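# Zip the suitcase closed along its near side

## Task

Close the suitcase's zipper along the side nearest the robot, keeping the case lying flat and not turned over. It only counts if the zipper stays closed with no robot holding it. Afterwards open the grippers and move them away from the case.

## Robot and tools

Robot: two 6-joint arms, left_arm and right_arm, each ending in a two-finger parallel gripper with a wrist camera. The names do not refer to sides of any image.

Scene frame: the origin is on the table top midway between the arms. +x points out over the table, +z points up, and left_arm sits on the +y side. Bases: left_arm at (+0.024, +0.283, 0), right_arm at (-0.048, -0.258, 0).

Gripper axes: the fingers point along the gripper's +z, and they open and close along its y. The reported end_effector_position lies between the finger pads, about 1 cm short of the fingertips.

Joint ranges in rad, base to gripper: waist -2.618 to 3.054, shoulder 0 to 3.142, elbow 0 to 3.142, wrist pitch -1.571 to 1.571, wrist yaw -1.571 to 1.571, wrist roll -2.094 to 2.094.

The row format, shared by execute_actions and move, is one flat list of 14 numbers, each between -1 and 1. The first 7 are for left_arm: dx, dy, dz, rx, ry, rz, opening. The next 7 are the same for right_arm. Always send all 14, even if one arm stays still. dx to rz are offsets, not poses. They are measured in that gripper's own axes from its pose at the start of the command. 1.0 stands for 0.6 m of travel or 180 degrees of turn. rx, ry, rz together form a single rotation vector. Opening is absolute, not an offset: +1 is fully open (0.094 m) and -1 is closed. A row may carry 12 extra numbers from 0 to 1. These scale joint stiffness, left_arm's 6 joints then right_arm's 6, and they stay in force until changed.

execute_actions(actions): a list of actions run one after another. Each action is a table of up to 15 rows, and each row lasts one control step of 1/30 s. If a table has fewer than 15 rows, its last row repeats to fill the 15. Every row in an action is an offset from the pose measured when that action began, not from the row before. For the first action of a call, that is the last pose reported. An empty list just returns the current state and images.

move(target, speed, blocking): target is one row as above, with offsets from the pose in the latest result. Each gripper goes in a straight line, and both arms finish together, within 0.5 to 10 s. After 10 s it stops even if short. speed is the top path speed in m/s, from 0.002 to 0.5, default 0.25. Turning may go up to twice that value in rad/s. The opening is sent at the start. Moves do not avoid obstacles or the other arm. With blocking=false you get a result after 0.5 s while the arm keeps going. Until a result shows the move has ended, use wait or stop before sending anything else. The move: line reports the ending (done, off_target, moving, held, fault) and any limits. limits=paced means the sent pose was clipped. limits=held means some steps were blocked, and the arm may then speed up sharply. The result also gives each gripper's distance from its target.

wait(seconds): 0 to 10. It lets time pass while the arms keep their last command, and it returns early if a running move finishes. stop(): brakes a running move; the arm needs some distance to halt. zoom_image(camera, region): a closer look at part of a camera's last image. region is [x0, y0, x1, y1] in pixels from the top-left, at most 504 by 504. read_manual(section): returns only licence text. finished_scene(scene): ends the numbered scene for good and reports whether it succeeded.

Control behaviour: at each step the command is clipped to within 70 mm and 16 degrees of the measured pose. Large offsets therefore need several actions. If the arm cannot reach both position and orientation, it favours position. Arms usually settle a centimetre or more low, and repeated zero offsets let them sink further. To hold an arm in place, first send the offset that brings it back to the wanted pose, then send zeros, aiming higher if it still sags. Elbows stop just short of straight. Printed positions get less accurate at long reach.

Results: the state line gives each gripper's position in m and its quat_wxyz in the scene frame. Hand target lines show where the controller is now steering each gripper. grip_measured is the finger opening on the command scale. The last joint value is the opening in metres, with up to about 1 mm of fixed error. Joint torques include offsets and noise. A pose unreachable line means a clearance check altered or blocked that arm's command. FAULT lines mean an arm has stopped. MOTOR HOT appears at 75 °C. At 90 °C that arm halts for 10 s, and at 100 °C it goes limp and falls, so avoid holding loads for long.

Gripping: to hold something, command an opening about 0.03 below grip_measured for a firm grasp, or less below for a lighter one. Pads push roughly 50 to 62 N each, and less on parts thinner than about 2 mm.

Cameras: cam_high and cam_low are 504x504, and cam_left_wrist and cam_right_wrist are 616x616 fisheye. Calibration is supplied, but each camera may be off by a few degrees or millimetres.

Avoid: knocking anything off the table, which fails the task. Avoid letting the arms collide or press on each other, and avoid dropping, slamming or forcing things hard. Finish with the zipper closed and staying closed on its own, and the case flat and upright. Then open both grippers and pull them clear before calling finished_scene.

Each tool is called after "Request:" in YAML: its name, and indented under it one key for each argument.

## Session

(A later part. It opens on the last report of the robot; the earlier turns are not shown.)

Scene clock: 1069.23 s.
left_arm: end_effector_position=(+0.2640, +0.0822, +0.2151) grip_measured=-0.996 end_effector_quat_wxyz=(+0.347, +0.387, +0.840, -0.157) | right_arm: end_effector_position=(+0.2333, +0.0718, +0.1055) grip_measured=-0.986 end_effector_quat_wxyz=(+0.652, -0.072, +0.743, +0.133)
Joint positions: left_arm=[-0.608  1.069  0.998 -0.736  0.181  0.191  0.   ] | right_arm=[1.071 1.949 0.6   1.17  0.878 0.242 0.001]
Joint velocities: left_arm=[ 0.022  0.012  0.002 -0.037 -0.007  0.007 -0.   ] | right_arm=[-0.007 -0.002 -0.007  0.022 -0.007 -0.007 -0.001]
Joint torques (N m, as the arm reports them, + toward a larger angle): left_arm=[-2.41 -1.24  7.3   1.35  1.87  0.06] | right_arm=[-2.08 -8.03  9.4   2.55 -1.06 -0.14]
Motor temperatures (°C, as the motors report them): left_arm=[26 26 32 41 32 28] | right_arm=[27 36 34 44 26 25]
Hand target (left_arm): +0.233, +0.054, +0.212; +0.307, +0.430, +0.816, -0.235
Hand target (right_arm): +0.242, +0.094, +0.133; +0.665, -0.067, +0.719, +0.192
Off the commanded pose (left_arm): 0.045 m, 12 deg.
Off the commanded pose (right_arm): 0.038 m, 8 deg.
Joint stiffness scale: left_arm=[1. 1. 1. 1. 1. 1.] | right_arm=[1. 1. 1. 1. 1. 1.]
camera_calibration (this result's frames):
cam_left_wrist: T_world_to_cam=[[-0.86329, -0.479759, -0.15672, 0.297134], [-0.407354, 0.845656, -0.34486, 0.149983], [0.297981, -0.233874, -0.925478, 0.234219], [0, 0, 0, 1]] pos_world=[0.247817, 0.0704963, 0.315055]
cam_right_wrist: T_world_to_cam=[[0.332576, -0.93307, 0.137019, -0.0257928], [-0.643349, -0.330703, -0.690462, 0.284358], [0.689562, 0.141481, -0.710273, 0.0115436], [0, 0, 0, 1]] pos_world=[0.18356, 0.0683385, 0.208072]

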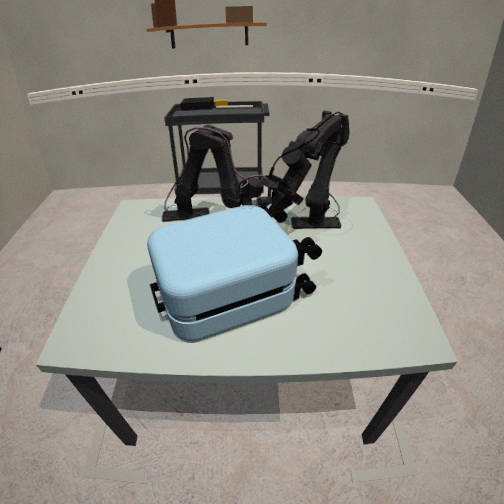

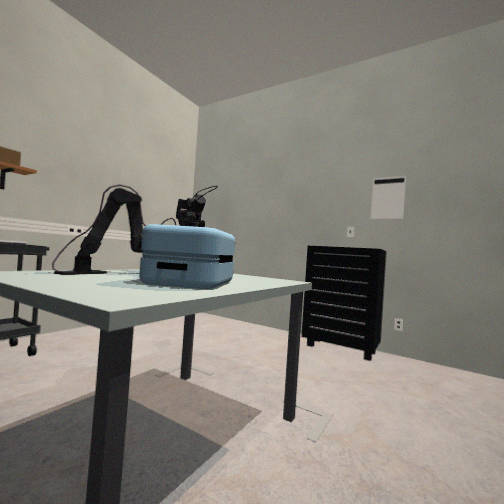

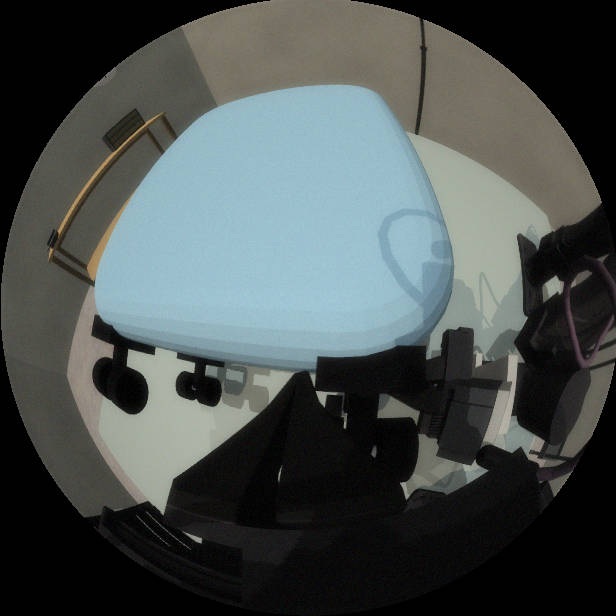

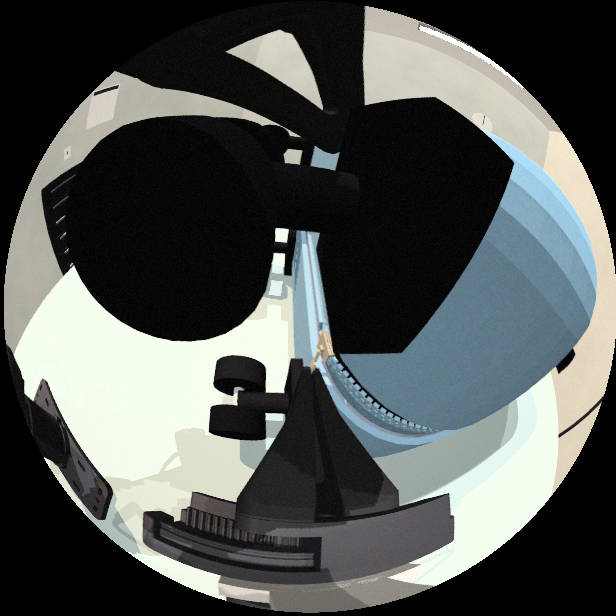

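Request:
execute_actions:
  actions:
    - [[0,-0.06,0.01,0.053,0,0.007,-1,-0.035,0.03,0.02,-0.026,-0.013,0.028,-1],[0,-0.05,0.008,0.044,0,0.006,-1,-0.029,0.025,0.016,-0.021,-0.011,0.023,-1],[0,-0.04,0.006,0.035,0,0.005,-1,-0.023,0.02,0.012,-0.017,-0.009,0.018,-1],[0,-0.03,0.004,0.026,0,0.004,-1,-0.017,0.015,0.009,-0.013,-0.007,0.013,-1],[0,-0.02,0.002,0.018,0,0.002,-1,-0.012,0.01,0.006,-0.009,-0.005,0.009,-1],[0,-0.01,0,0.009,0,0.001,-1,-0.008,0.007,0.003,-0.006,-0.003,0.005,-1],[0,0,0,0,0,0,-1,-0.004,0.004,0,-0.004,-0.002,0.003,-1],[0,0.005,0,-0.005,0,0,-1,-0.004,0.004,0,-0.004,-0.002,0.003,-0.95],[0,0.009,0,-0.01,0,0,-1,-0.004,0.005,0,-0.005,-0.002,0.003,-0.91],[0,0.014,-0.004,-0.015,0,0,-1,-0.004,0.006,0,-0.006,-0.002,0.003,-0.87]]

Request:
zoom_image:
  camera: "cam_right_wrist"
  region: [250, 270, 390, 410]

Scene clock: 1078.27 s.
left_arm: end_effector_position=(+0.2680, +0.0864, +0.2146) grip_measured=-0.996 end_effector_quat_wxyz=(+0.351, +0.382, +0.843, -0.143) | right_arm: end_effector_position=(+0.2327, +0.0738, +0.1050) grip_measured=-0.873 end_effector_quat_wxyz=(+0.650, -0.075, +0.743, +0.138)
Joint positions: left_arm=[-0.608  1.069  0.998 -0.735  0.148  0.191  0.   ] | right_arm=[1.071 1.949 0.6   1.168 0.865 0.246 0.006]
Joint velocities: left_arm=[-0.002  0.007  0.007 -0.051 -0.095  0.007  0.   ] | right_arm=[ 0.007 -0.012 -0.002 -0.037 -0.037 -0.007  0.001]
Joint torques (N m, as the arm reports them, + toward a larger angle): left_arm=[ 0.16 -2.99  7.96  1.53  0.04 -0.02] | right_arm=[-0.02 -7.92  3.92  2.04  0.03 -0.07]
Motor temperatures (°C, as the motors report them): left_arm=[26 26 32 40 33 28] | right_arm=[27 36 34 44 26 25]
Hand target (left_arm): +0.269, +0.089, +0.217; +0.356, +0.379, +0.843, -0.138
Hand target (right_arm): +0.233, +0.075, +0.108; +0.653, -0.075, +0.740, +0.143
Off the commanded pose (left_arm): 0.004 m, 1 deg.
Off the commanded pose (right_arm): 0.004 m, 1 deg.
Joint stiffness scale: left_arm=[1. 1. 1. 1. 1. 1.] | right_arm=[1. 1. 1. 1. 1. 1.]
camera_calibration (this result's frames):
cam_left_wrist: T_world_to_cam=[[-0.849814, -0.496046, -0.178198, 0.304941], [-0.421662, 0.842666, -0.334835, 0.149756], [0.316256, -0.209408, -0.925273, 0.226522], [0, 0, 0, 1]] pos_world=[0.250651, 0.0725057, 0.314078]
cam_right_wrist: T_world_to_cam=[[0.343809, -0.929695, 0.132145, -0.0260423], [-0.642294, -0.335479, -0.689138, 0.284189], [0.68502, 0.152056, -0.712479, 0.0117682], [0, 0, 0, 1]] pos_world=[0.183425, 0.0693388, 0.207672]

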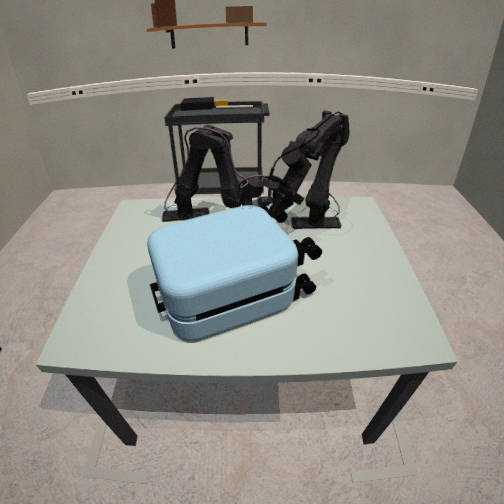

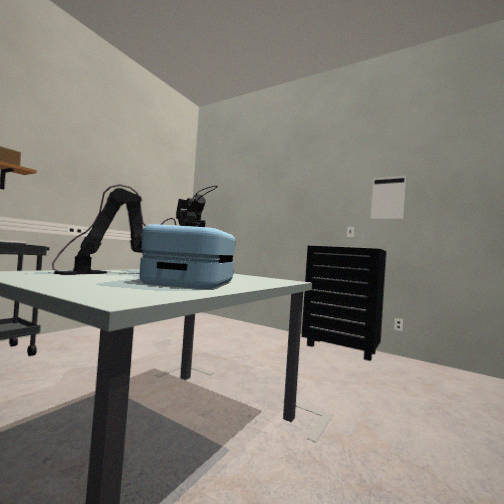

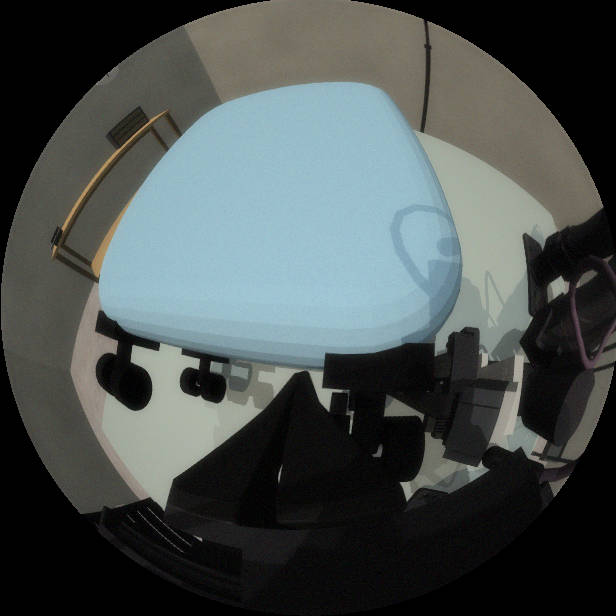

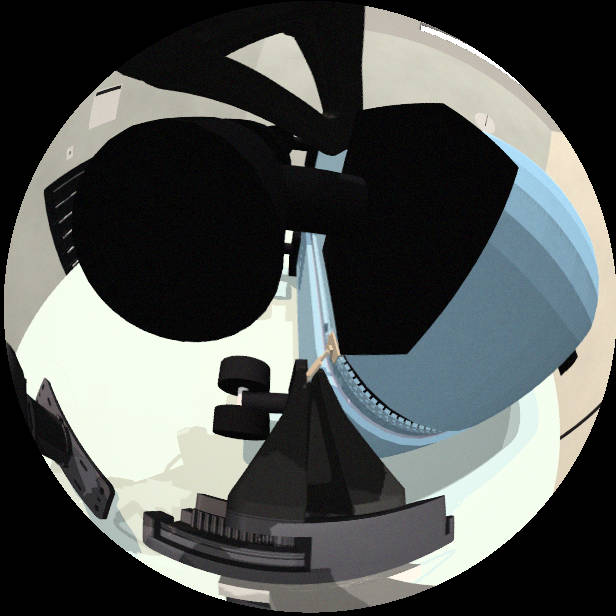

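Region (250, 270, 390, 410) of cam_right_wrist's 616x616 image, scaled by 3.600, with more detail than that image has.

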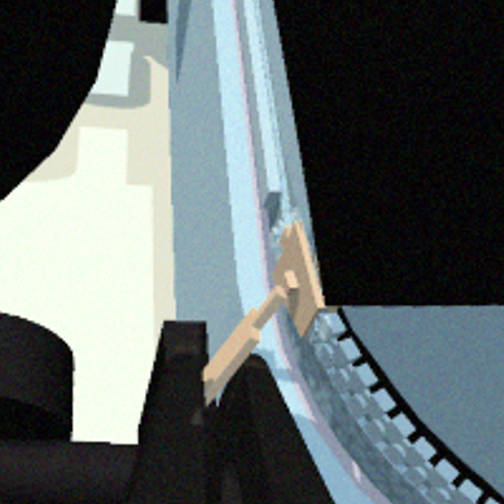

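Request:
move:
  target: [-0.03,0.088,-0.19,0,0,0,-1,-0.012,0.012,-0.21,-0.06,0,-0.03,-0.87]
  speed: 0.12

Request:
zoom_image:
  camera: "cam_right_wrist"
  region: [200, 150, 560, 400]

Scene clock: 1089.83 s.
left_arm: end_effector_position=(+0.2605, +0.1705, +0.3032) grip_measured=-0.996 end_effector_quat_wxyz=(+0.345, +0.383, +0.847, -0.128) | right_arm: end_effector_position=(+0.1146, +0.0454, +0.1212) grip_measured=-0.873 end_effector_quat_wxyz=(+0.640, -0.178, +0.728, +0.172)
Joint positions: left_arm=[-0.195  1.085  1.418 -1.243  0.392  0.527  0.   ] | right_arm=[1.419 1.614 0.291 1.087 1.017 0.223 0.006]
Joint velocities: left_arm=[-0.022 -0.017 -0.002  0.037 -0.007  0.022 -0.   ] | right_arm=[-0.002 -0.007  0.007 -0.037 -0.11  -0.022  0.001]
Joint torques (N m, as the arm reports them, + toward a larger angle): left_arm=[ 0.62 -0.54  9.41  1.29  0.45  0.01] | right_arm=[ 1.04 -7.54  3.11  1.67  0.31  0.05]
Motor temperatures (°C, as the motors report them): left_arm=[26 27 33 40 32 28] | right_arm=[27 36 33 43 26 25]
Hand target (left_arm): +0.262, +0.169, +0.310; +0.350, +0.385, +0.844, -0.134
Hand target (right_arm): +0.112, +0.042, +0.128; +0.642, -0.170, +0.726, +0.178
Off the commanded pose (left_arm): 0.007 m, 2 deg.
Off the commanded pose (right_arm): 0.007 m, 1 deg.
Joint stiffness scale: left_arm=[1. 1. 1. 1. 1. 1.] | right_arm=[1. 1. 1. 1. 1. 1.]
move: done
camera_calibration (this result's frames):
cam_left_wrist: T_world_to_cam=[[-0.845529, -0.497896, -0.192822, 0.359693], [-0.429746, 0.848932, -0.307625, 0.0981753], [0.316857, -0.177241, -0.931765, 0.32478], [0, 0, 0, 1]] pos_world=[0.243413, 0.15331, 0.402177]
cam_right_wrist: T_world_to_cam=[[0.517744, -0.827623, 0.216752, -0.0488253], [-0.537082, -0.51163, -0.670654, 0.203714], [0.665946, 0.230814, -0.709395, 0.10677], [0, 0, 0, 1]] pos_world=[0.0635872, 0.0391732, 0.222946]

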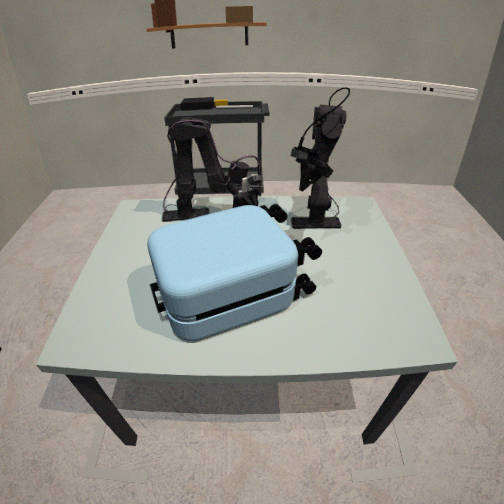

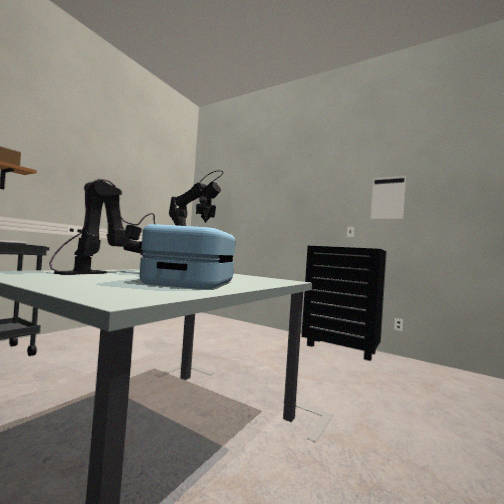

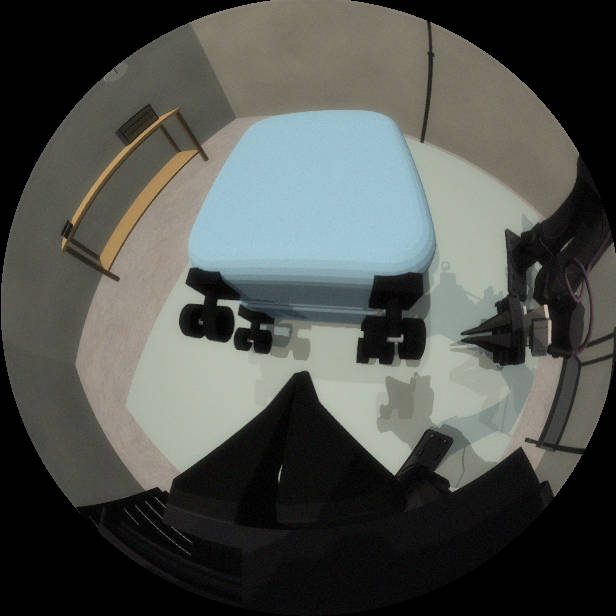

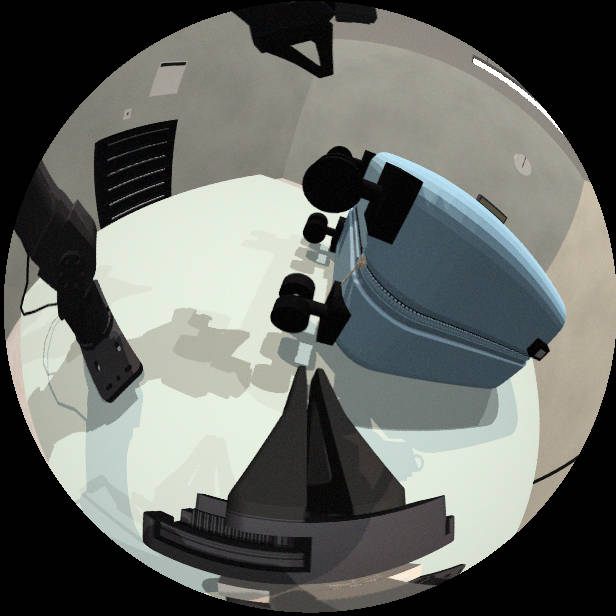

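Region (200, 150, 560, 400) of cam_right_wrist's 616x616 image, scaled by 1.400, with more detail than that image has; it fills the top 350 rows of this view, and the rest is white.

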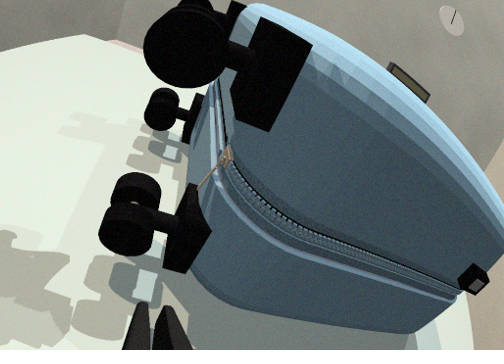

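The zipper is closed along the whole front side to the end stop, and both arms are clear.

Request:
finished_scene:
  scene: 2

The scene is finished: the task was done.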